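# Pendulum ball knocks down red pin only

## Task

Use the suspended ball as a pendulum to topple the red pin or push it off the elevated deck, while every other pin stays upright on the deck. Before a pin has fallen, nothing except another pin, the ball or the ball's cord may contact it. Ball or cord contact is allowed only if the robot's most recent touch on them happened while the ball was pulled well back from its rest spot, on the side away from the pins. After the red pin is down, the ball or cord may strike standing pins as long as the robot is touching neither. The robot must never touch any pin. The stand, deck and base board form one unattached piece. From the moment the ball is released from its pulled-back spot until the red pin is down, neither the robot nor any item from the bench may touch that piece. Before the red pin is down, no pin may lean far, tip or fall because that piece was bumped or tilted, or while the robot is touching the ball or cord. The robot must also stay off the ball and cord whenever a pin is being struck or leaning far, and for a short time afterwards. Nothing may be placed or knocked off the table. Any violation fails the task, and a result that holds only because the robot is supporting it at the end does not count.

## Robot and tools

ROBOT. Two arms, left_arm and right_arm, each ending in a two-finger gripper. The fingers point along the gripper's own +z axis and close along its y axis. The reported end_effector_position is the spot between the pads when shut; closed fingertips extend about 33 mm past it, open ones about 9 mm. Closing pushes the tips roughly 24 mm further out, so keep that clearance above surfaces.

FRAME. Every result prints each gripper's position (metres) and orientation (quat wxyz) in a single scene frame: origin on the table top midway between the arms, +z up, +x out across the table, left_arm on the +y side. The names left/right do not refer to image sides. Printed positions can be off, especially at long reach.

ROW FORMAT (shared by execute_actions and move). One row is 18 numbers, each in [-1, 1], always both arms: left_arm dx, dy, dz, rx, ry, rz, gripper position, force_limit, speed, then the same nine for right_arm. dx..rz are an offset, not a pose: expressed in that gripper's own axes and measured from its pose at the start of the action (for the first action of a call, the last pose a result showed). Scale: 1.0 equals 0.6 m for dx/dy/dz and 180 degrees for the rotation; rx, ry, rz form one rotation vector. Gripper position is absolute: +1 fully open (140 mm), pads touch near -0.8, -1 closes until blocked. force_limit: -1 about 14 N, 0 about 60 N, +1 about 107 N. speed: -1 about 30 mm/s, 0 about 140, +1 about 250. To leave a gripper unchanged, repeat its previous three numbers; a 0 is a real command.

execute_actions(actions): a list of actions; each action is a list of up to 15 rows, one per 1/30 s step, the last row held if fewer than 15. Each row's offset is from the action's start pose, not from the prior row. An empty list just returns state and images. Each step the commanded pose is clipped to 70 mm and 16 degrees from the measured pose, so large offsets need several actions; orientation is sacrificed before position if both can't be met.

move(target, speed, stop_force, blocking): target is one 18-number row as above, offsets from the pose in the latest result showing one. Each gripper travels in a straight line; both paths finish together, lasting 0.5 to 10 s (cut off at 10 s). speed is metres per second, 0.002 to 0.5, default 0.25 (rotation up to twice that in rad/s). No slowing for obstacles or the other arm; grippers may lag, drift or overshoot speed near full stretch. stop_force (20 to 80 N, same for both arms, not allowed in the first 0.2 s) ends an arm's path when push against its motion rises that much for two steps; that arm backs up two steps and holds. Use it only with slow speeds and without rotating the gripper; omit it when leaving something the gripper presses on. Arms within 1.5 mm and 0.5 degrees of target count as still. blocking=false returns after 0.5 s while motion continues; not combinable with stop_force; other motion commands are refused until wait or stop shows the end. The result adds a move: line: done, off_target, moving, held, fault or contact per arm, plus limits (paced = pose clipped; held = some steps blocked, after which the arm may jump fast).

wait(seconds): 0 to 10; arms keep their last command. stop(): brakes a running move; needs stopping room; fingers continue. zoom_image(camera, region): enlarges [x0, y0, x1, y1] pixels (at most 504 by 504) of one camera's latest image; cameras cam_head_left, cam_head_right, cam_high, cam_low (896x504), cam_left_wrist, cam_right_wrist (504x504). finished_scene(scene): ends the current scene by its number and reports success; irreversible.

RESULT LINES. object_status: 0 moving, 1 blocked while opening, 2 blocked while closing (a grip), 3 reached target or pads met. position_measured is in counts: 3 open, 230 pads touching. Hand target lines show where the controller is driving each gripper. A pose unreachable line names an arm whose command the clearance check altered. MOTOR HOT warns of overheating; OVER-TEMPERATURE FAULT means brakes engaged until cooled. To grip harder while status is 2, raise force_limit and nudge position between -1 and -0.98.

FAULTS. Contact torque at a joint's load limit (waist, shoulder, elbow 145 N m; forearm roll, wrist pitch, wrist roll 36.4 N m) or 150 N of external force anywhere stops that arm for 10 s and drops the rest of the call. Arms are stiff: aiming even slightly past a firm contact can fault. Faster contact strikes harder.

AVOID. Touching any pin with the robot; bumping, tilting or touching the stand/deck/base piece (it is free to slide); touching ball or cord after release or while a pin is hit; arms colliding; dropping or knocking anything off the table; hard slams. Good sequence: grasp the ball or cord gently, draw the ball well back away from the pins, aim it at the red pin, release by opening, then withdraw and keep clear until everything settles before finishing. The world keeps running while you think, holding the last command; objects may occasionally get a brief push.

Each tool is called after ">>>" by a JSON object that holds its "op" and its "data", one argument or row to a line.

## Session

>>> {"op": "execute_actions", "data": {
  "actions": []
}}

Scene clock: 0.00 s.
left_arm: end_effector_position=(+0.1818, +0.7964, +0.2821) position_measured=3 object_status=3 end_effector_quat_wxyz=(+0.468, +0.842, -0.056, -0.262) | right_arm: end_effector_position=(+0.5205, -0.4122, +0.3163) position_measured=3 object_status=3 end_effector_quat_wxyz=(-0.088, +0.920, +0.168, +0.344)
Joint positions: left_arm=[ 1.084  0.808  0.912 -0.664 -2.707 -0.299] | right_arm=[-0.212 -0.144 -0.033 -0.444 -1.096  2.198]
Joint velocities: left_arm=[ 0.    -0.    -0.001  0.001 -0.     0.001] | right_arm=[-0.     0.001 -0.002  0.     0.    -0.002]
Hand target (left_arm): +0.182, +0.796, +0.282; +0.468, +0.842, -0.056, -0.262
Hand target (right_arm): +0.521, -0.412, +0.316; -0.088, +0.920, +0.168, +0.344

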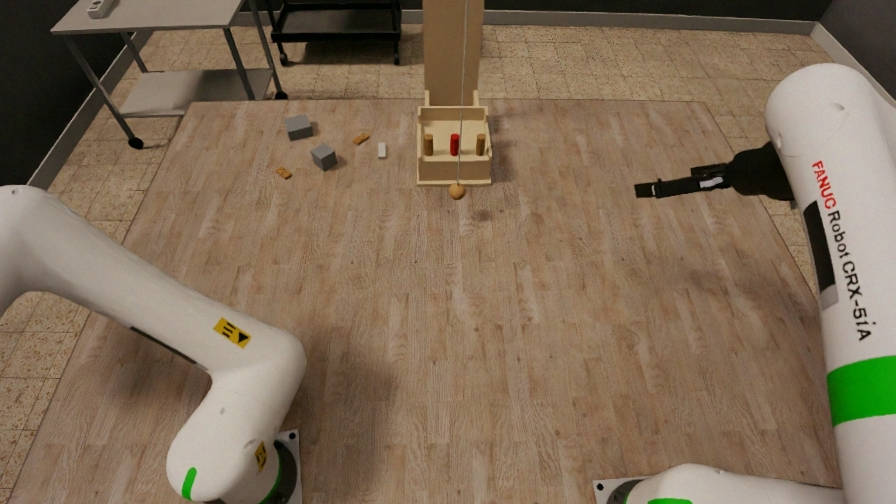

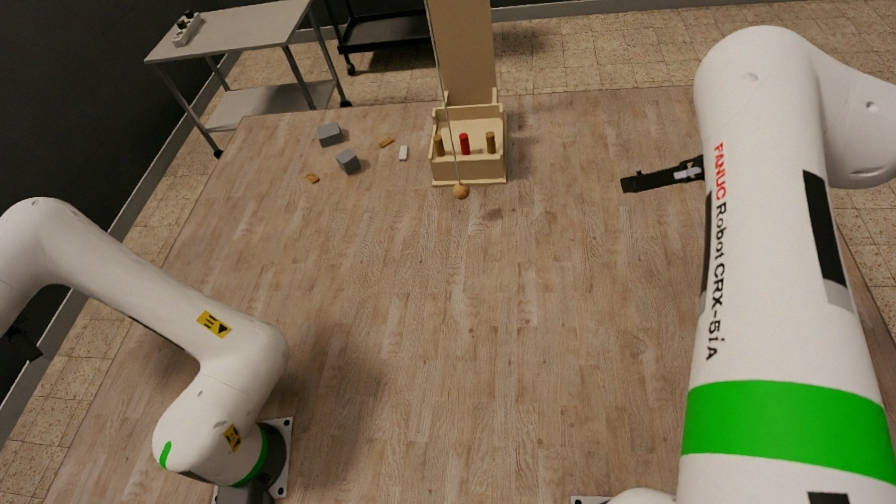

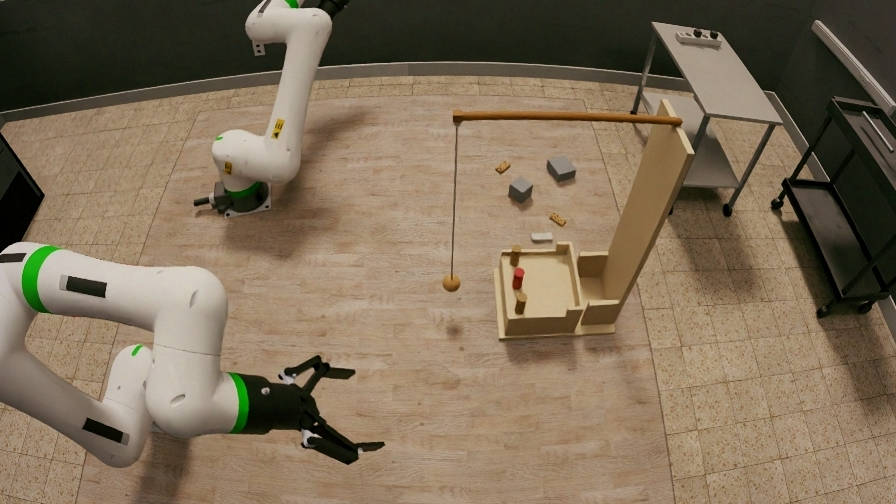

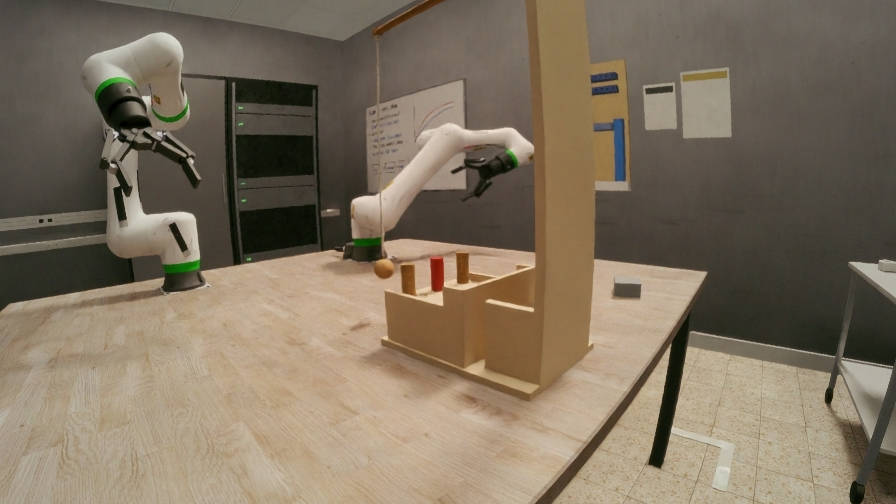

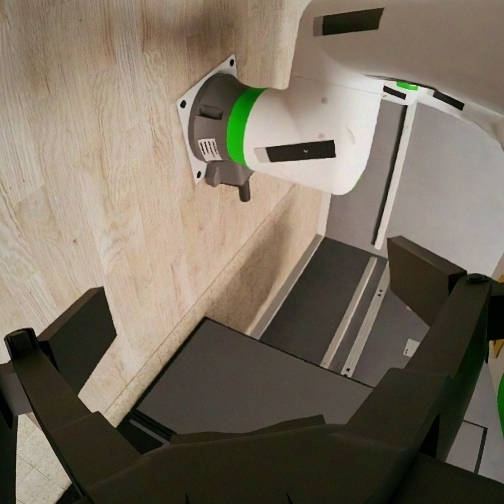

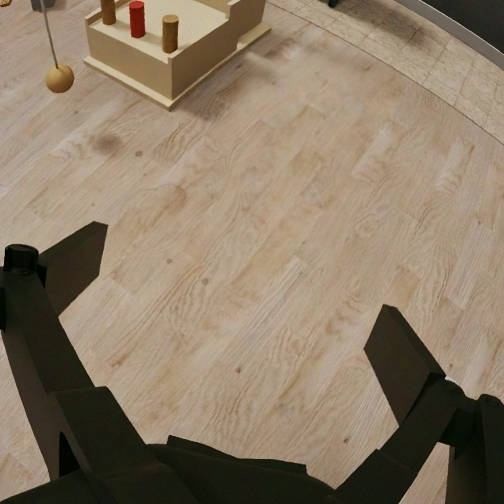

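>>> {"op": "move", "data": {
  "target": [0,0,0,0,0,0,1,0,0,0.041,-0.565,0.52,-0.0826,-0.0606,0.0897,1,0,0]
}}

Scene clock: 8.50 s.
left_arm: end_effector_position=(+0.1818, +0.7964, +0.2821) position_measured=3 object_status=3 end_effector_quat_wxyz=(+0.468, +0.842, -0.056, -0.262) | right_arm: end_effector_position=(+0.6008, -0.0035, +0.1154) position_measured=3 object_status=3 end_effector_quat_wxyz=(-0.000, +0.966, -0.001, +0.260)
Joint positions: left_arm=[ 1.084  0.808  0.912 -0.664 -2.707 -0.299] | right_arm=[ 0.777  0.362 -0.133  0.545 -0.774  0.424]
Joint velocities: left_arm=[-0.     0.     0.001  0.002  0.    -0.002] | right_arm=[ 0.     0.     0.    -0.003 -0.     0.002]
Hand target (left_arm): +0.182, +0.796, +0.282; +0.468, +0.842, -0.056, -0.262
Hand target (right_arm): +0.601, -0.003, +0.115; -0.000, +0.966, -0.000, +0.259
Off the commanded pose (left_arm): 0.000 m, 0 deg.
Off the commanded pose (right_arm): 0.001 m, 0 deg.
move: done

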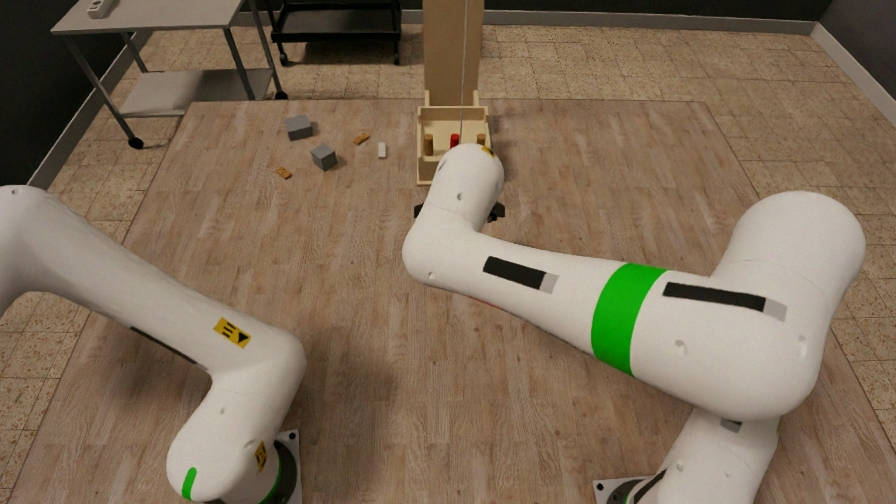

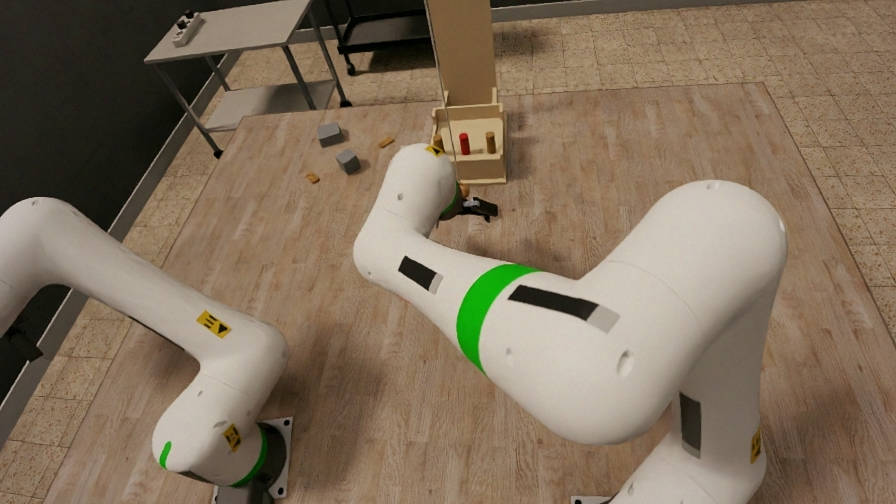

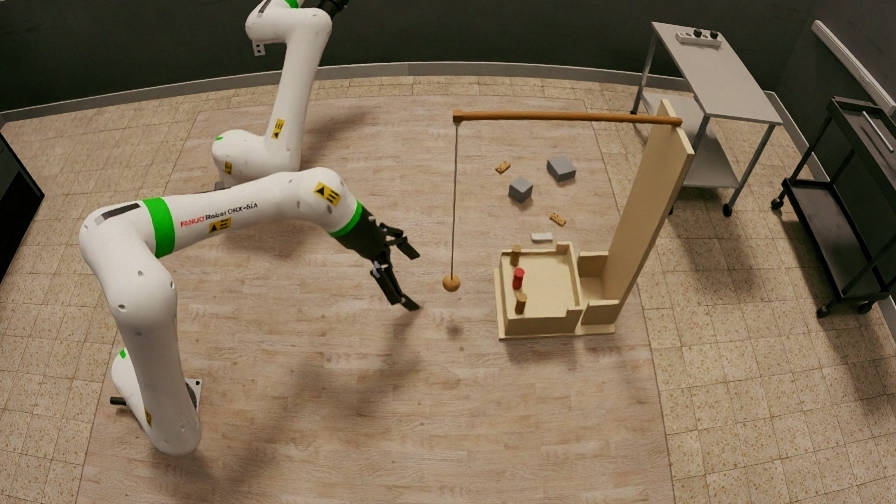

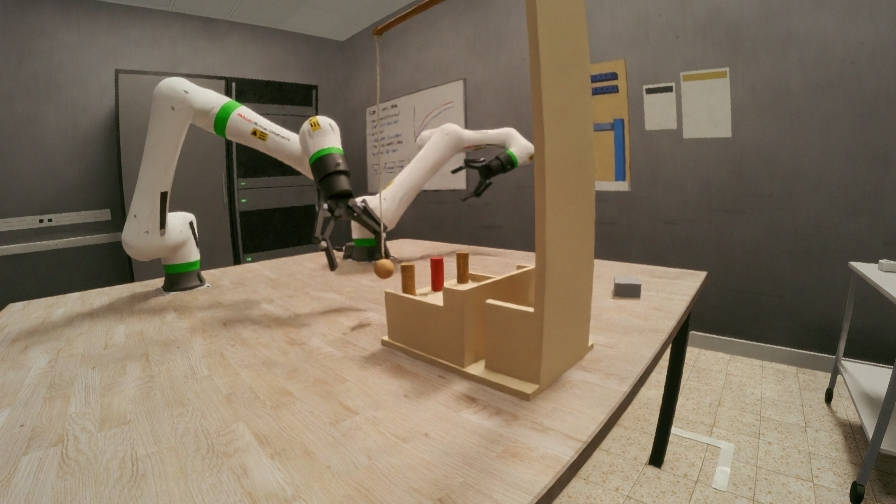

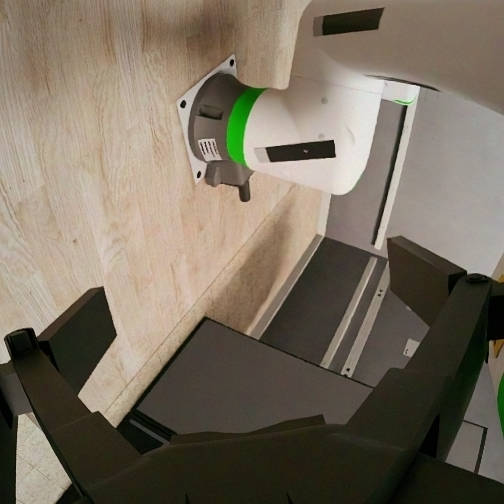

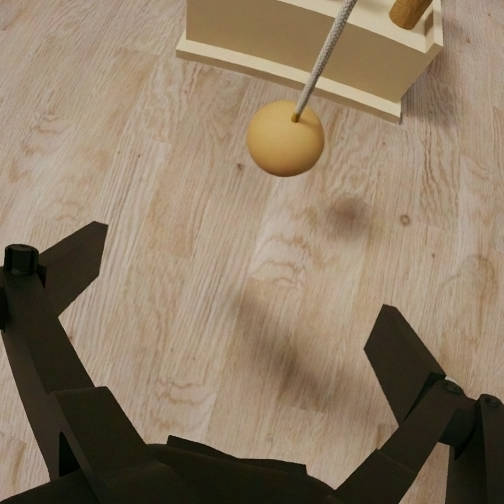

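Similar to before; repeat slightly shorter.

>>> {"op": "move", "data": {
  "target": [0,0,0,0,0,0,1,0,0,0.138,0.006,0.085,0,0,0,1,0,0],
  "speed": 0.12
}}

Scene clock: 11.57 s.
left_arm: end_effector_position=(+0.1818, +0.7964, +0.2821) position_measured=3 object_status=3 end_effector_quat_wxyz=(+0.468, +0.842, -0.056, -0.262) | right_arm: end_effector_position=(+0.6979, -0.0073, +0.1125) position_measured=3 object_status=3 end_effector_quat_wxyz=(-0.000, +0.966, -0.001, +0.259)
Joint positions: left_arm=[ 1.084  0.808  0.912 -0.664 -2.707 -0.299] | right_arm=[ 0.67   0.558  0.163  0.461 -0.815  0.611]
Joint velocities: left_arm=[ 0.    -0.     0.    -0.    -0.     0.001] | right_arm=[-0.001  0.001  0.     0.    -0.     0.002]
Hand target (left_arm): +0.182, +0.796, +0.282; +0.468, +0.842, -0.056, -0.262
Hand target (right_arm): +0.698, -0.007, +0.113; -0.000, +0.966, -0.001, +0.259
Off the commanded pose (left_arm): 0.000 m, 0 deg.
Off the commanded pose (right_arm): 0.000 m, 0 deg.
move: done

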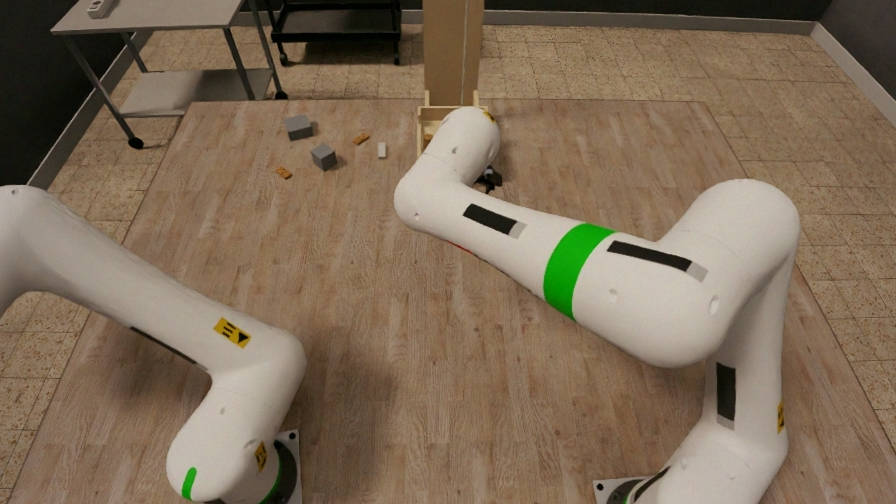

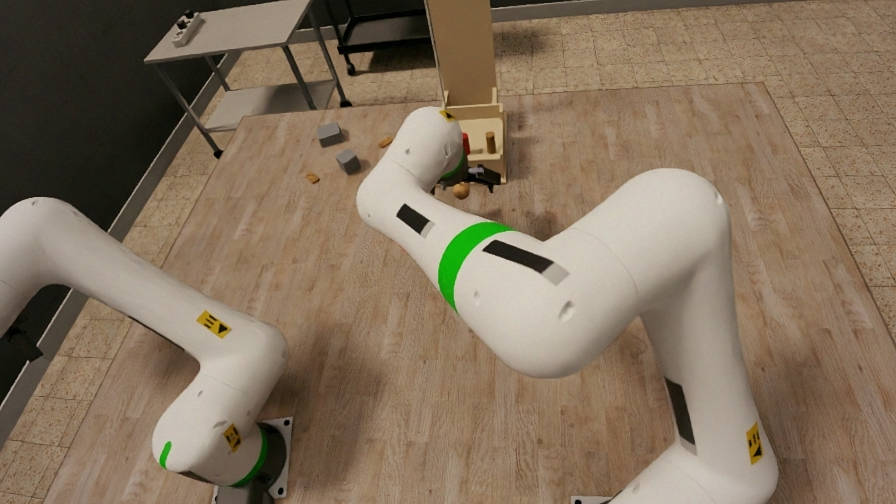

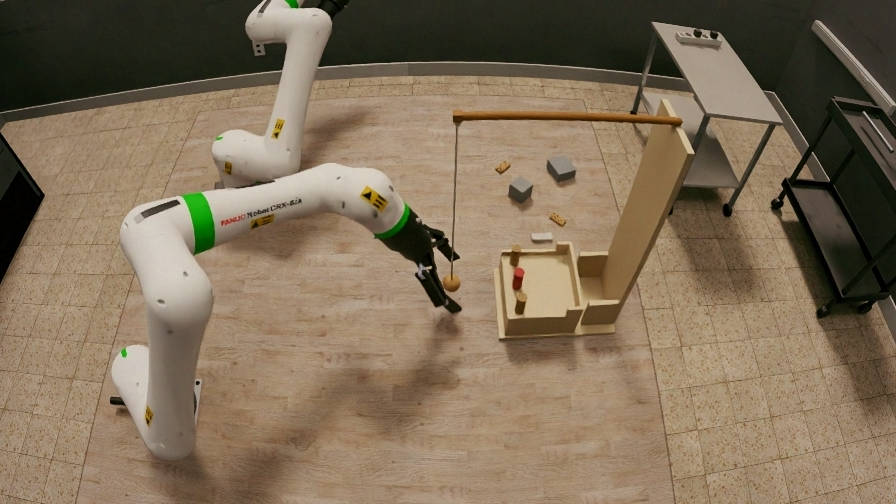

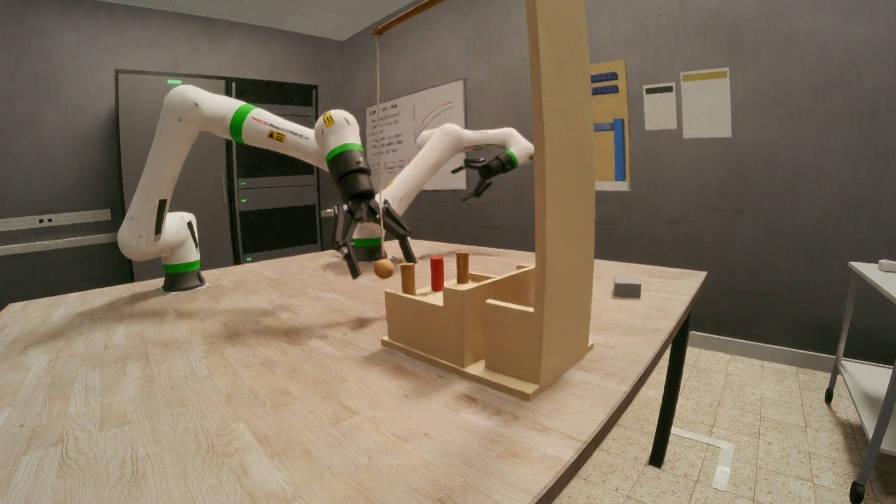

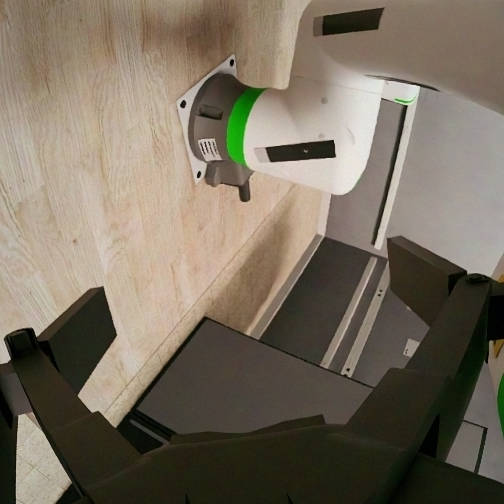

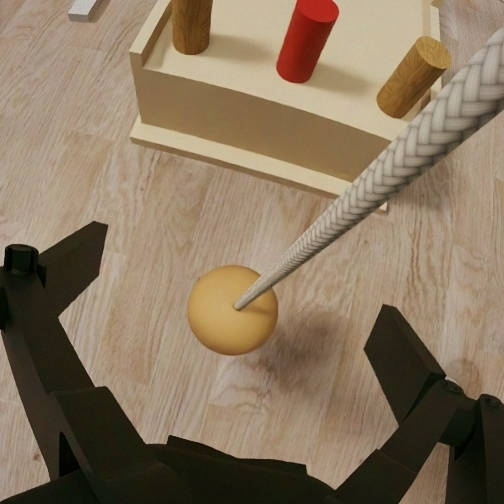

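>>> {"op": "move", "data": {
  "target": [0,0,0,0,0,0,1,0,0,0,0,0,0,0,0,-1,-0.8,0]
}}

>>> {"op": "move", "data": {
  "target": [0,0,0,0,0,0,1,0,0,-0.28,0,-0.283,0,0,0,-1,-0.8,0],
  "speed": 0.15
}}

Scene clock: 15.33 s.
left_arm: end_effector_position=(+0.1818, +0.7964, +0.2821) position_measured=3 object_status=3 end_effector_quat_wxyz=(+0.468, +0.842, -0.056, -0.262) | right_arm: end_effector_position=(+0.6979, -0.0073, +0.1125) position_measured=168 object_status=2 end_effector_quat_wxyz=(-0.000, +0.966, -0.001, +0.259)
Joint positions: left_arm=[ 1.084  0.808  0.912 -0.664 -2.707 -0.299] | right_arm=[ 0.67   0.558  0.163  0.461 -0.815  0.611]
Joint velocities: left_arm=[-0.    -0.    -0.001  0.    -0.     0.001] | right_arm=[-0.     0.    -0.001 -0.     0.     0.   ]
Hand target (left_arm): +0.182, +0.796, +0.282; +0.468, +0.842, -0.056, -0.262
Hand target (right_arm): +0.698, -0.007, +0.113; -0.000, +0.966, -0.001, +0.259
Off the commanded pose (left_arm): 0.000 m, 0 deg.
Off the commanded pose (right_arm): 0.000 m, 0 deg.
move: done

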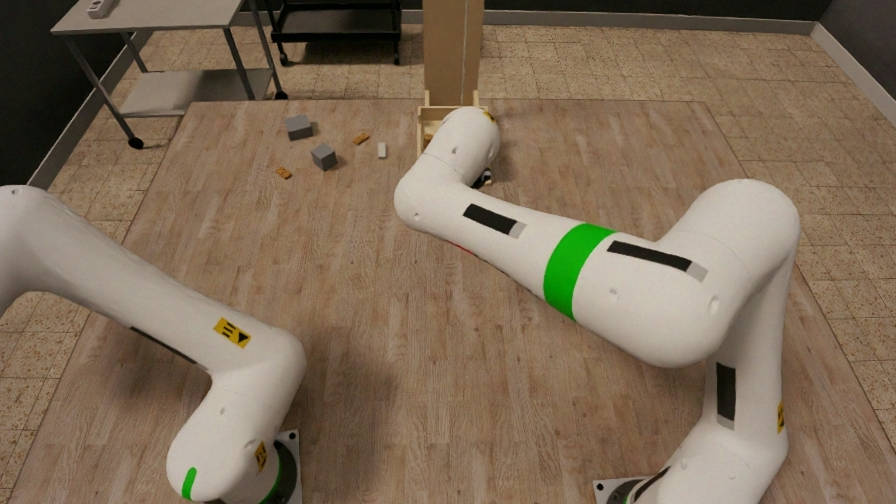

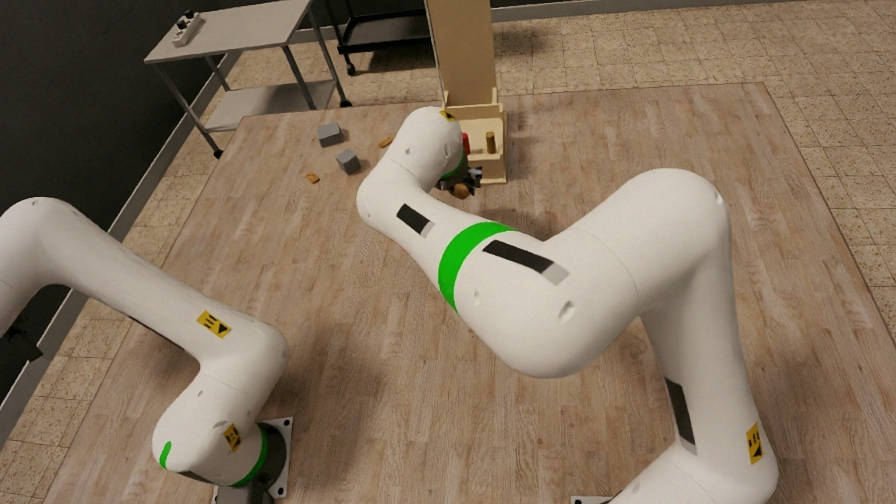

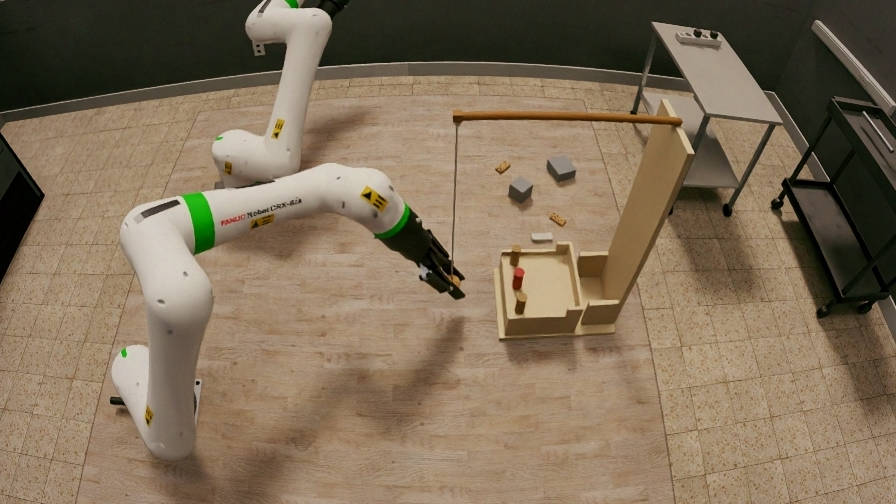

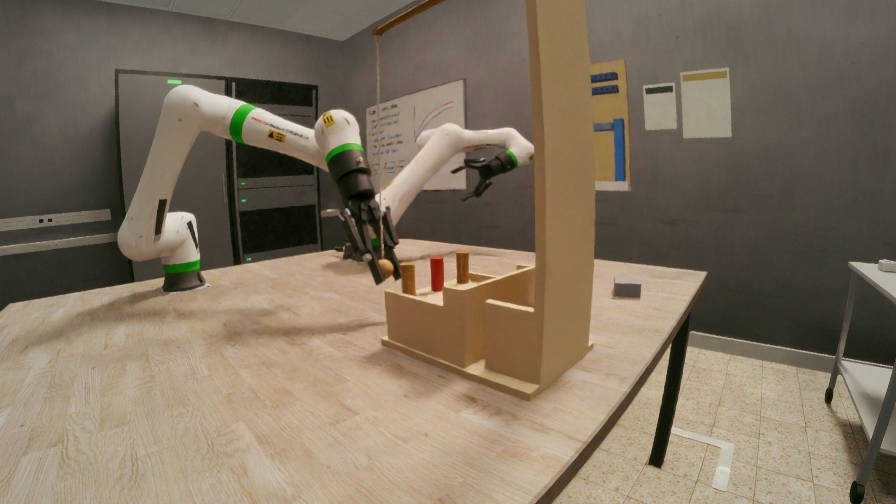

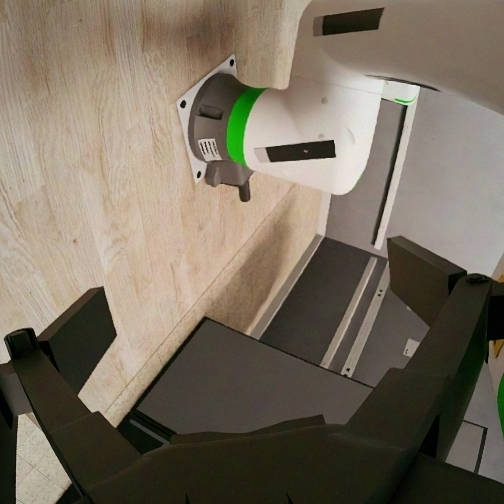

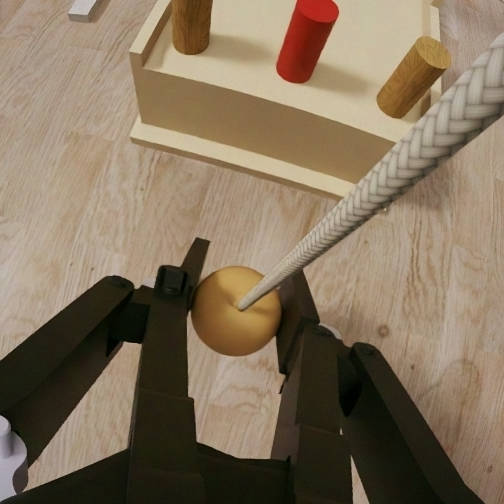

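Scene clock: 17.30 s.
left_arm: end_effector_position=(+0.1818, +0.7964, +0.2821) position_measured=3 object_status=3 end_effector_quat_wxyz=(+0.468, +0.842, -0.056, -0.262) | right_arm: end_effector_position=(+0.4675, -0.0069, +0.1760) position_measured=168 object_status=2 end_effector_quat_wxyz=(-0.000, +0.966, -0.001, +0.260)
Joint positions: left_arm=[ 1.084  0.808  0.912 -0.664 -2.707 -0.299] | right_arm=[ 0.982  0.065 -0.348  0.555 -0.94   0.272]
Joint velocities: left_arm=[-0.     0.     0.002 -0.    -0.    -0.   ] | right_arm=[ 0.001 -0.002  0.    -0.001 -0.     0.   ]
Hand target (left_arm): +0.182, +0.796, +0.282; +0.468, +0.842, -0.056, -0.262
Hand target (right_arm): +0.467, -0.007, +0.176; -0.000, +0.966, -0.001, +0.260
Off the commanded pose (left_arm): 0.000 m, 0 deg.
Off the commanded pose (right_arm): 0.001 m, 0 deg.
move: done

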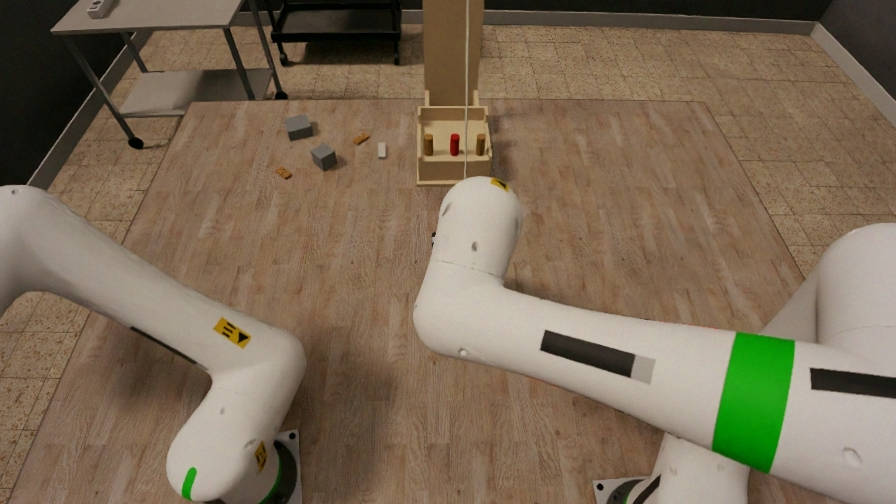

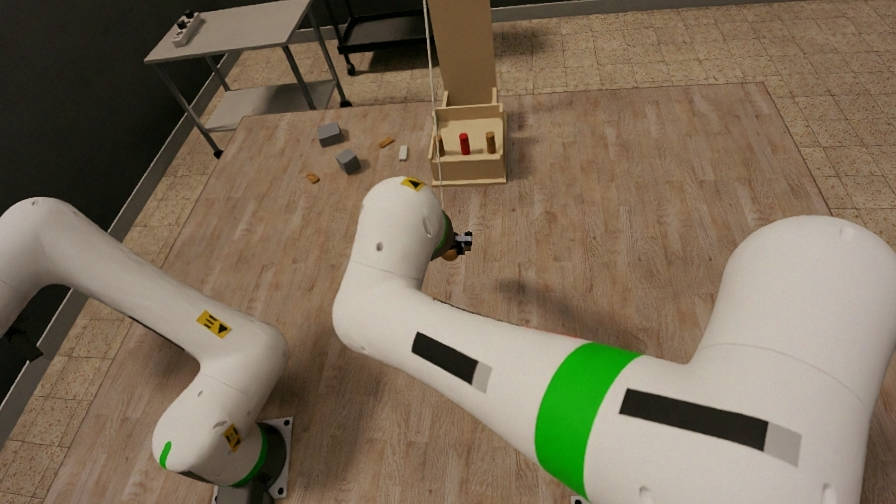

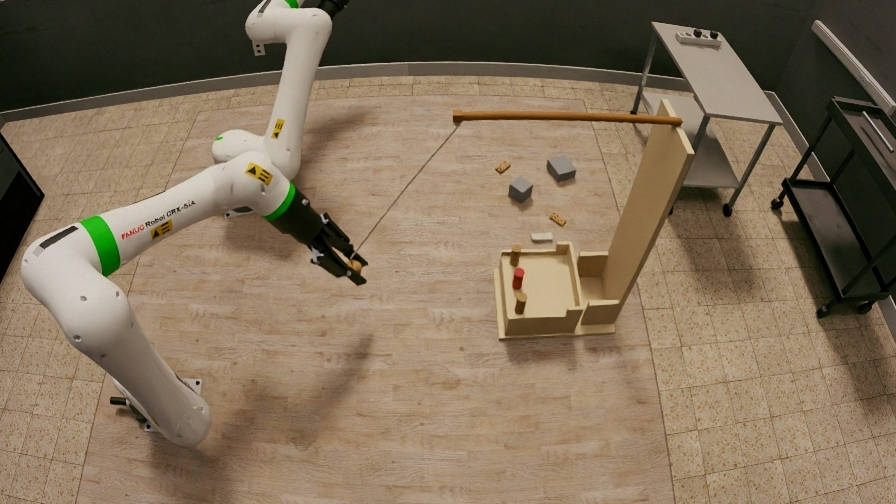

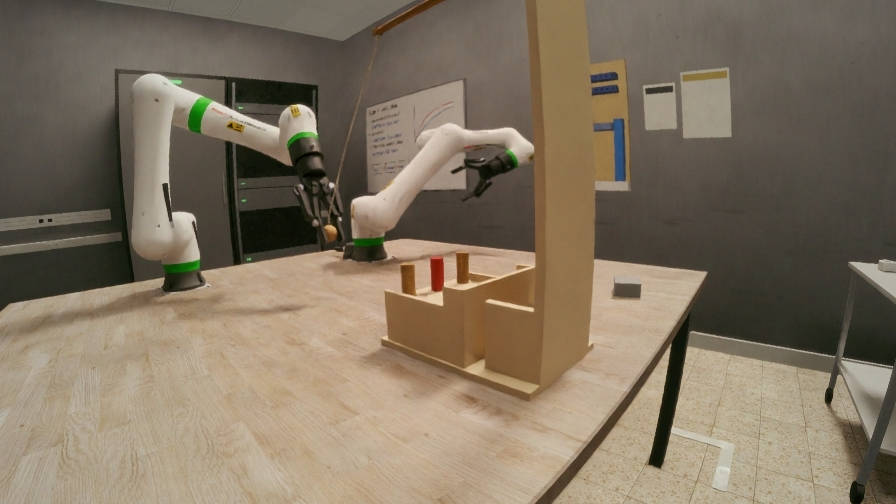

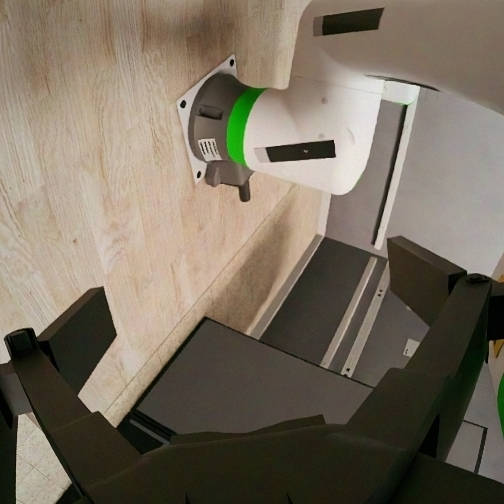

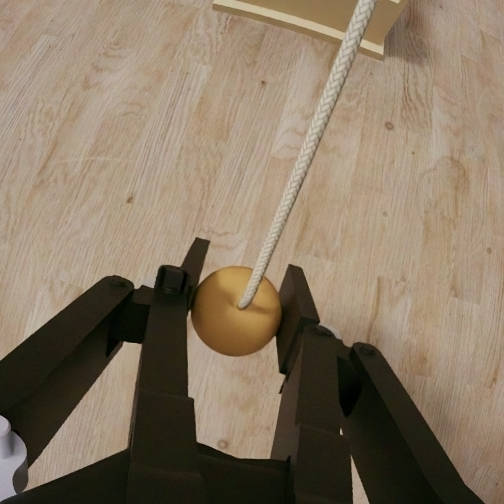

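>>> {"op": "execute_actions", "data": {
  "actions": [
    [[0,0,0,0,0,0,1,0,0,0,0,0,0,0,0,1,-0.8,1]],
    [[0,0,0,0,0,0,1,0,0,-0.05,0,-0.1,0,0,0,1,-0.8,1]]
  ]
}}

>>> {"op": "wait", "data": {
  "seconds": 1.5
}}

Scene clock: 20.90 s.
left_arm: end_effector_position=(+0.1818, +0.7964, +0.2821) position_measured=3 object_status=3 end_effector_quat_wxyz=(+0.468, +0.842, -0.056, -0.262) | right_arm: end_effector_position=(+0.4113, -0.0070, +0.2129) position_measured=3 object_status=3 end_effector_quat_wxyz=(-0.000, +0.966, -0.001, +0.260)
Joint positions: left_arm=[ 1.084  0.808  0.912 -0.664 -2.707 -0.299] | right_arm=[ 1.1   -0.052 -0.375  0.542 -1.073  0.217]
Joint velocities: left_arm=[-0.    -0.     0.001 -0.001  0.001  0.001] | right_arm=[ 0.001 -0.001 -0.001  0.006 -0.001 -0.002]
Hand target (left_arm): +0.182, +0.796, +0.282; +0.468, +0.842, -0.056, -0.262
Hand target (right_arm): +0.411, -0.007, +0.213; -0.000, +0.966, -0.001, +0.260
Off the commanded pose (left_arm): 0.000 m, 0 deg.
Off the commanded pose (right_arm): 0.000 m, 0 deg.

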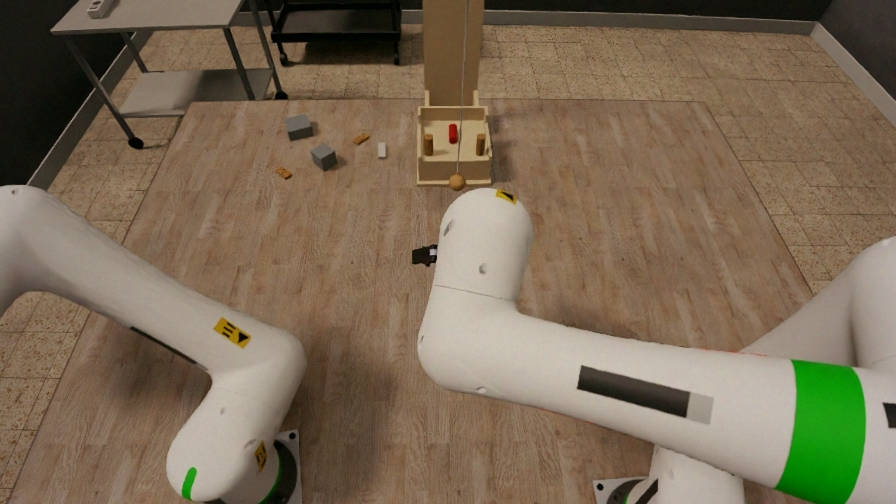

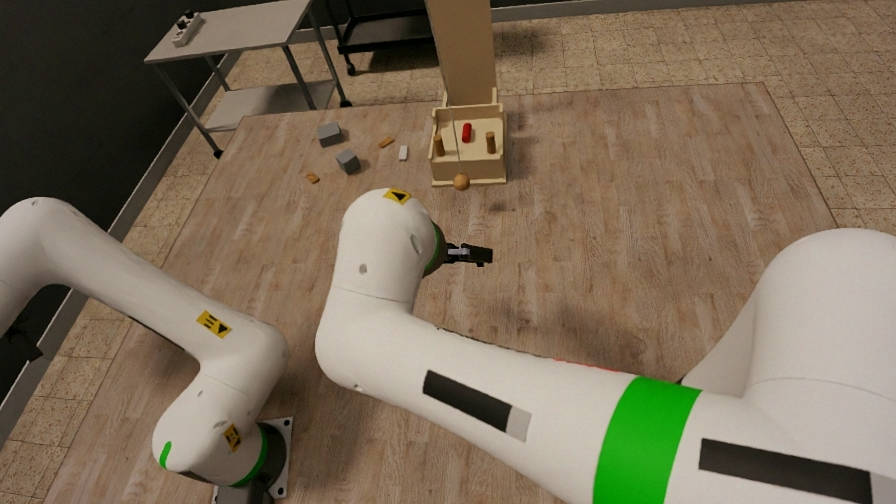

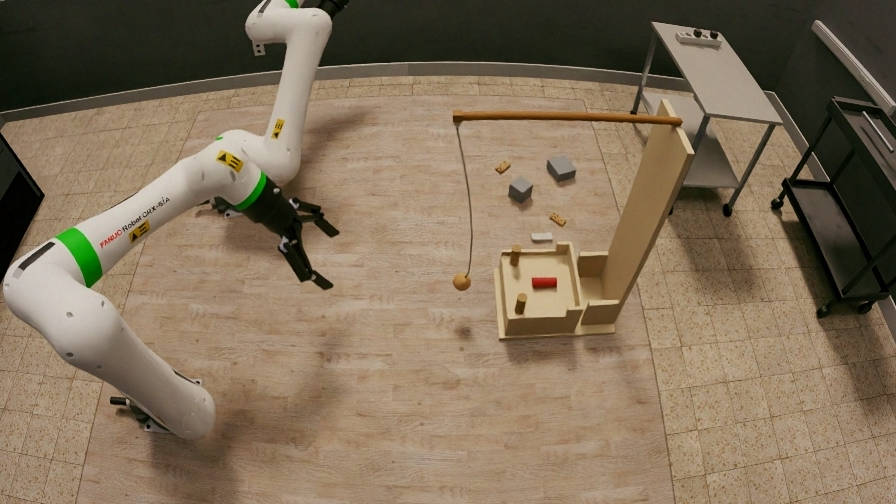

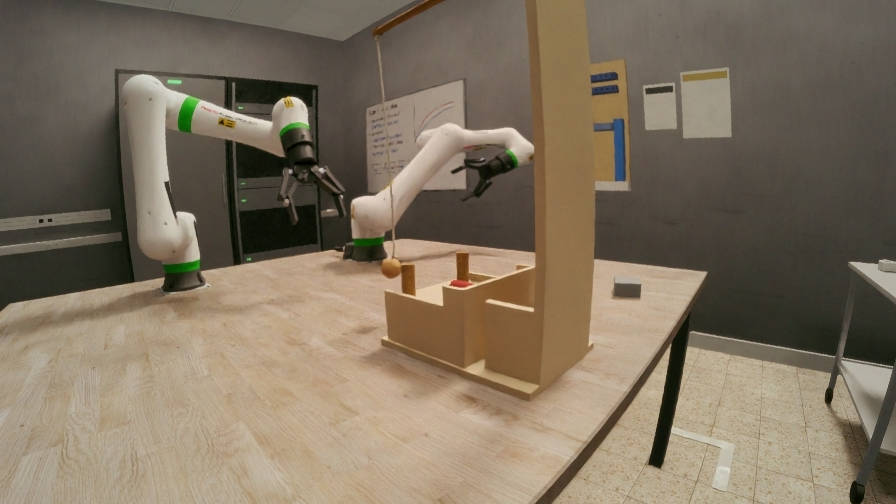

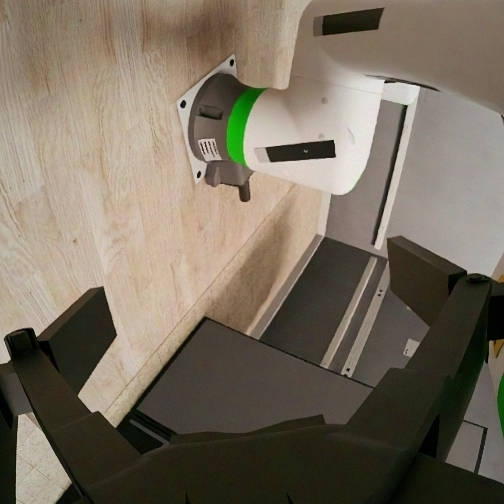

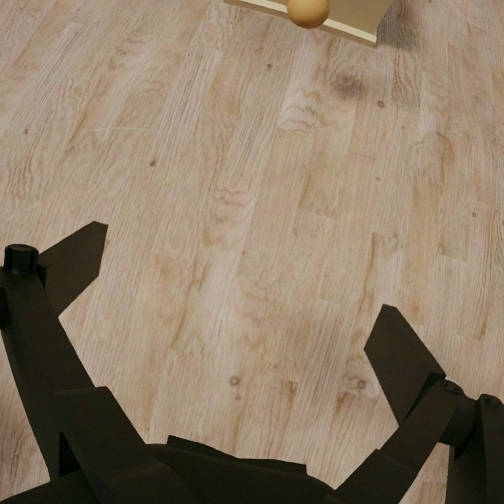

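Scene clock: 22.40 s.
left_arm: end_effector_position=(+0.1818, +0.7964, +0.2821) position_measured=3 object_status=3 end_effector_quat_wxyz=(+0.468, +0.842, -0.056, -0.262) | right_arm: end_effector_position=(+0.4114, -0.0069, +0.2131) position_measured=3 object_status=3 end_effector_quat_wxyz=(-0.000, +0.966, -0.001, +0.260)
Joint positions: left_arm=[ 1.084  0.808  0.912 -0.664 -2.707 -0.299] | right_arm=[ 1.1   -0.052 -0.375  0.543 -1.073  0.217]
Joint velocities: left_arm=[-0.    -0.     0.     0.001 -0.001 -0.001] | right_arm=[-0.     0.002  0.001 -0.001  0.    -0.   ]
Hand target (left_arm): +0.182, +0.796, +0.282; +0.468, +0.842, -0.056, -0.262
Hand target (right_arm): +0.411, -0.007, +0.213; -0.000, +0.966, -0.001, +0.260
Off the commanded pose (left_arm): 0.000 m, 0 deg.
Off the commanded pose (right_arm): 0.000 m, 0 deg.
wait: 1.50 s; at rest by 0.17 s

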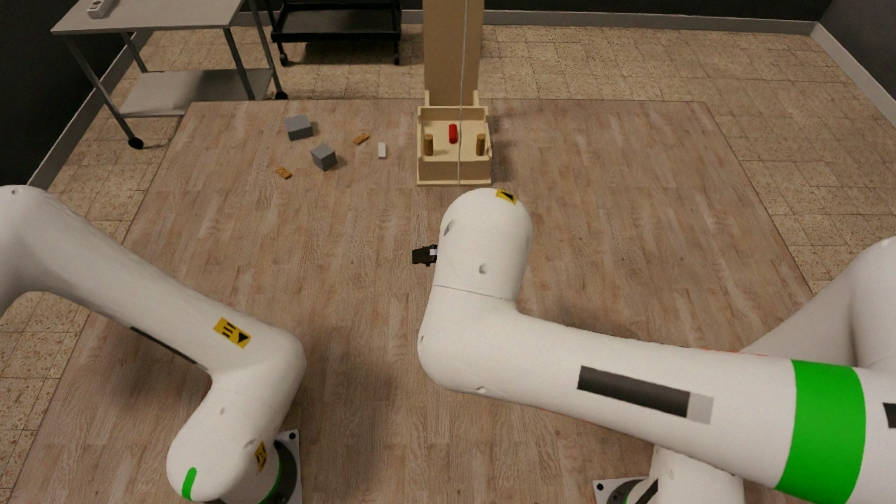

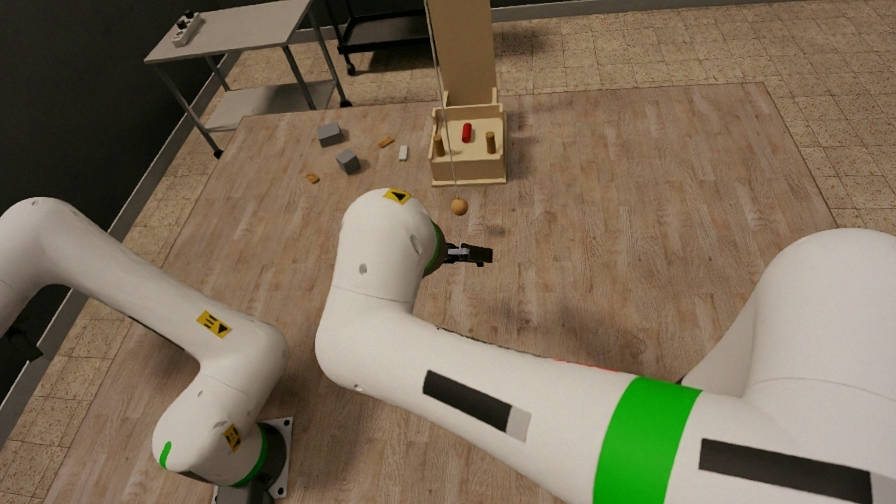

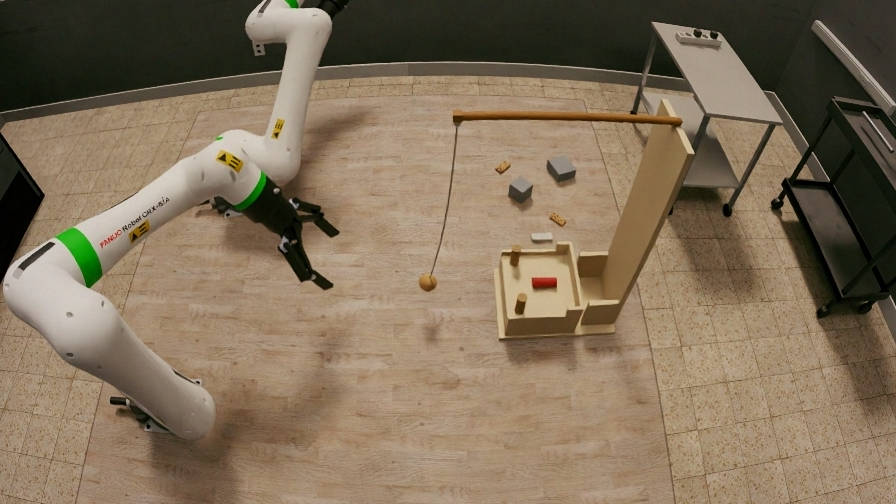

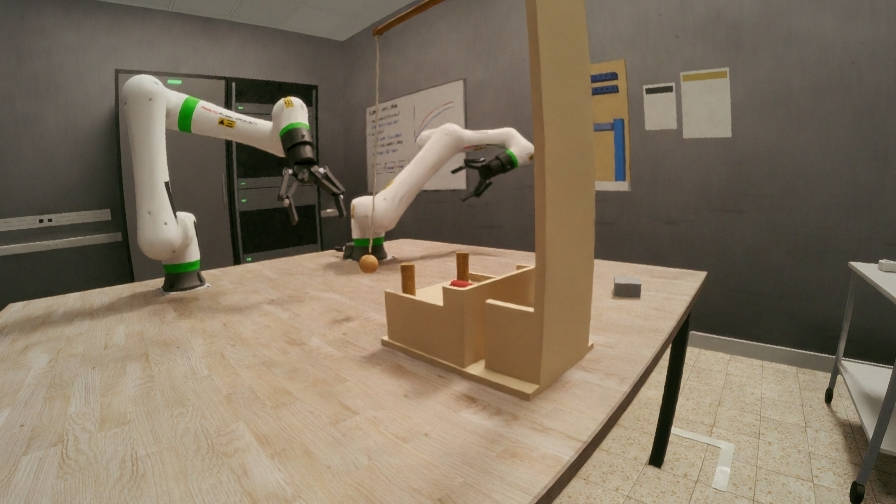

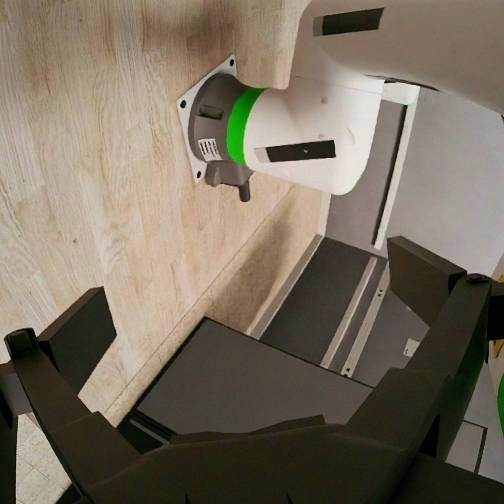

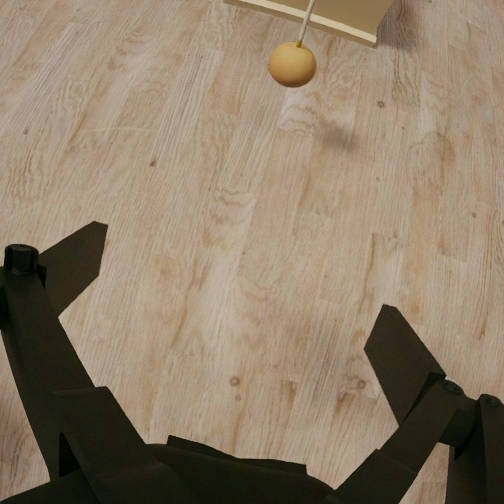

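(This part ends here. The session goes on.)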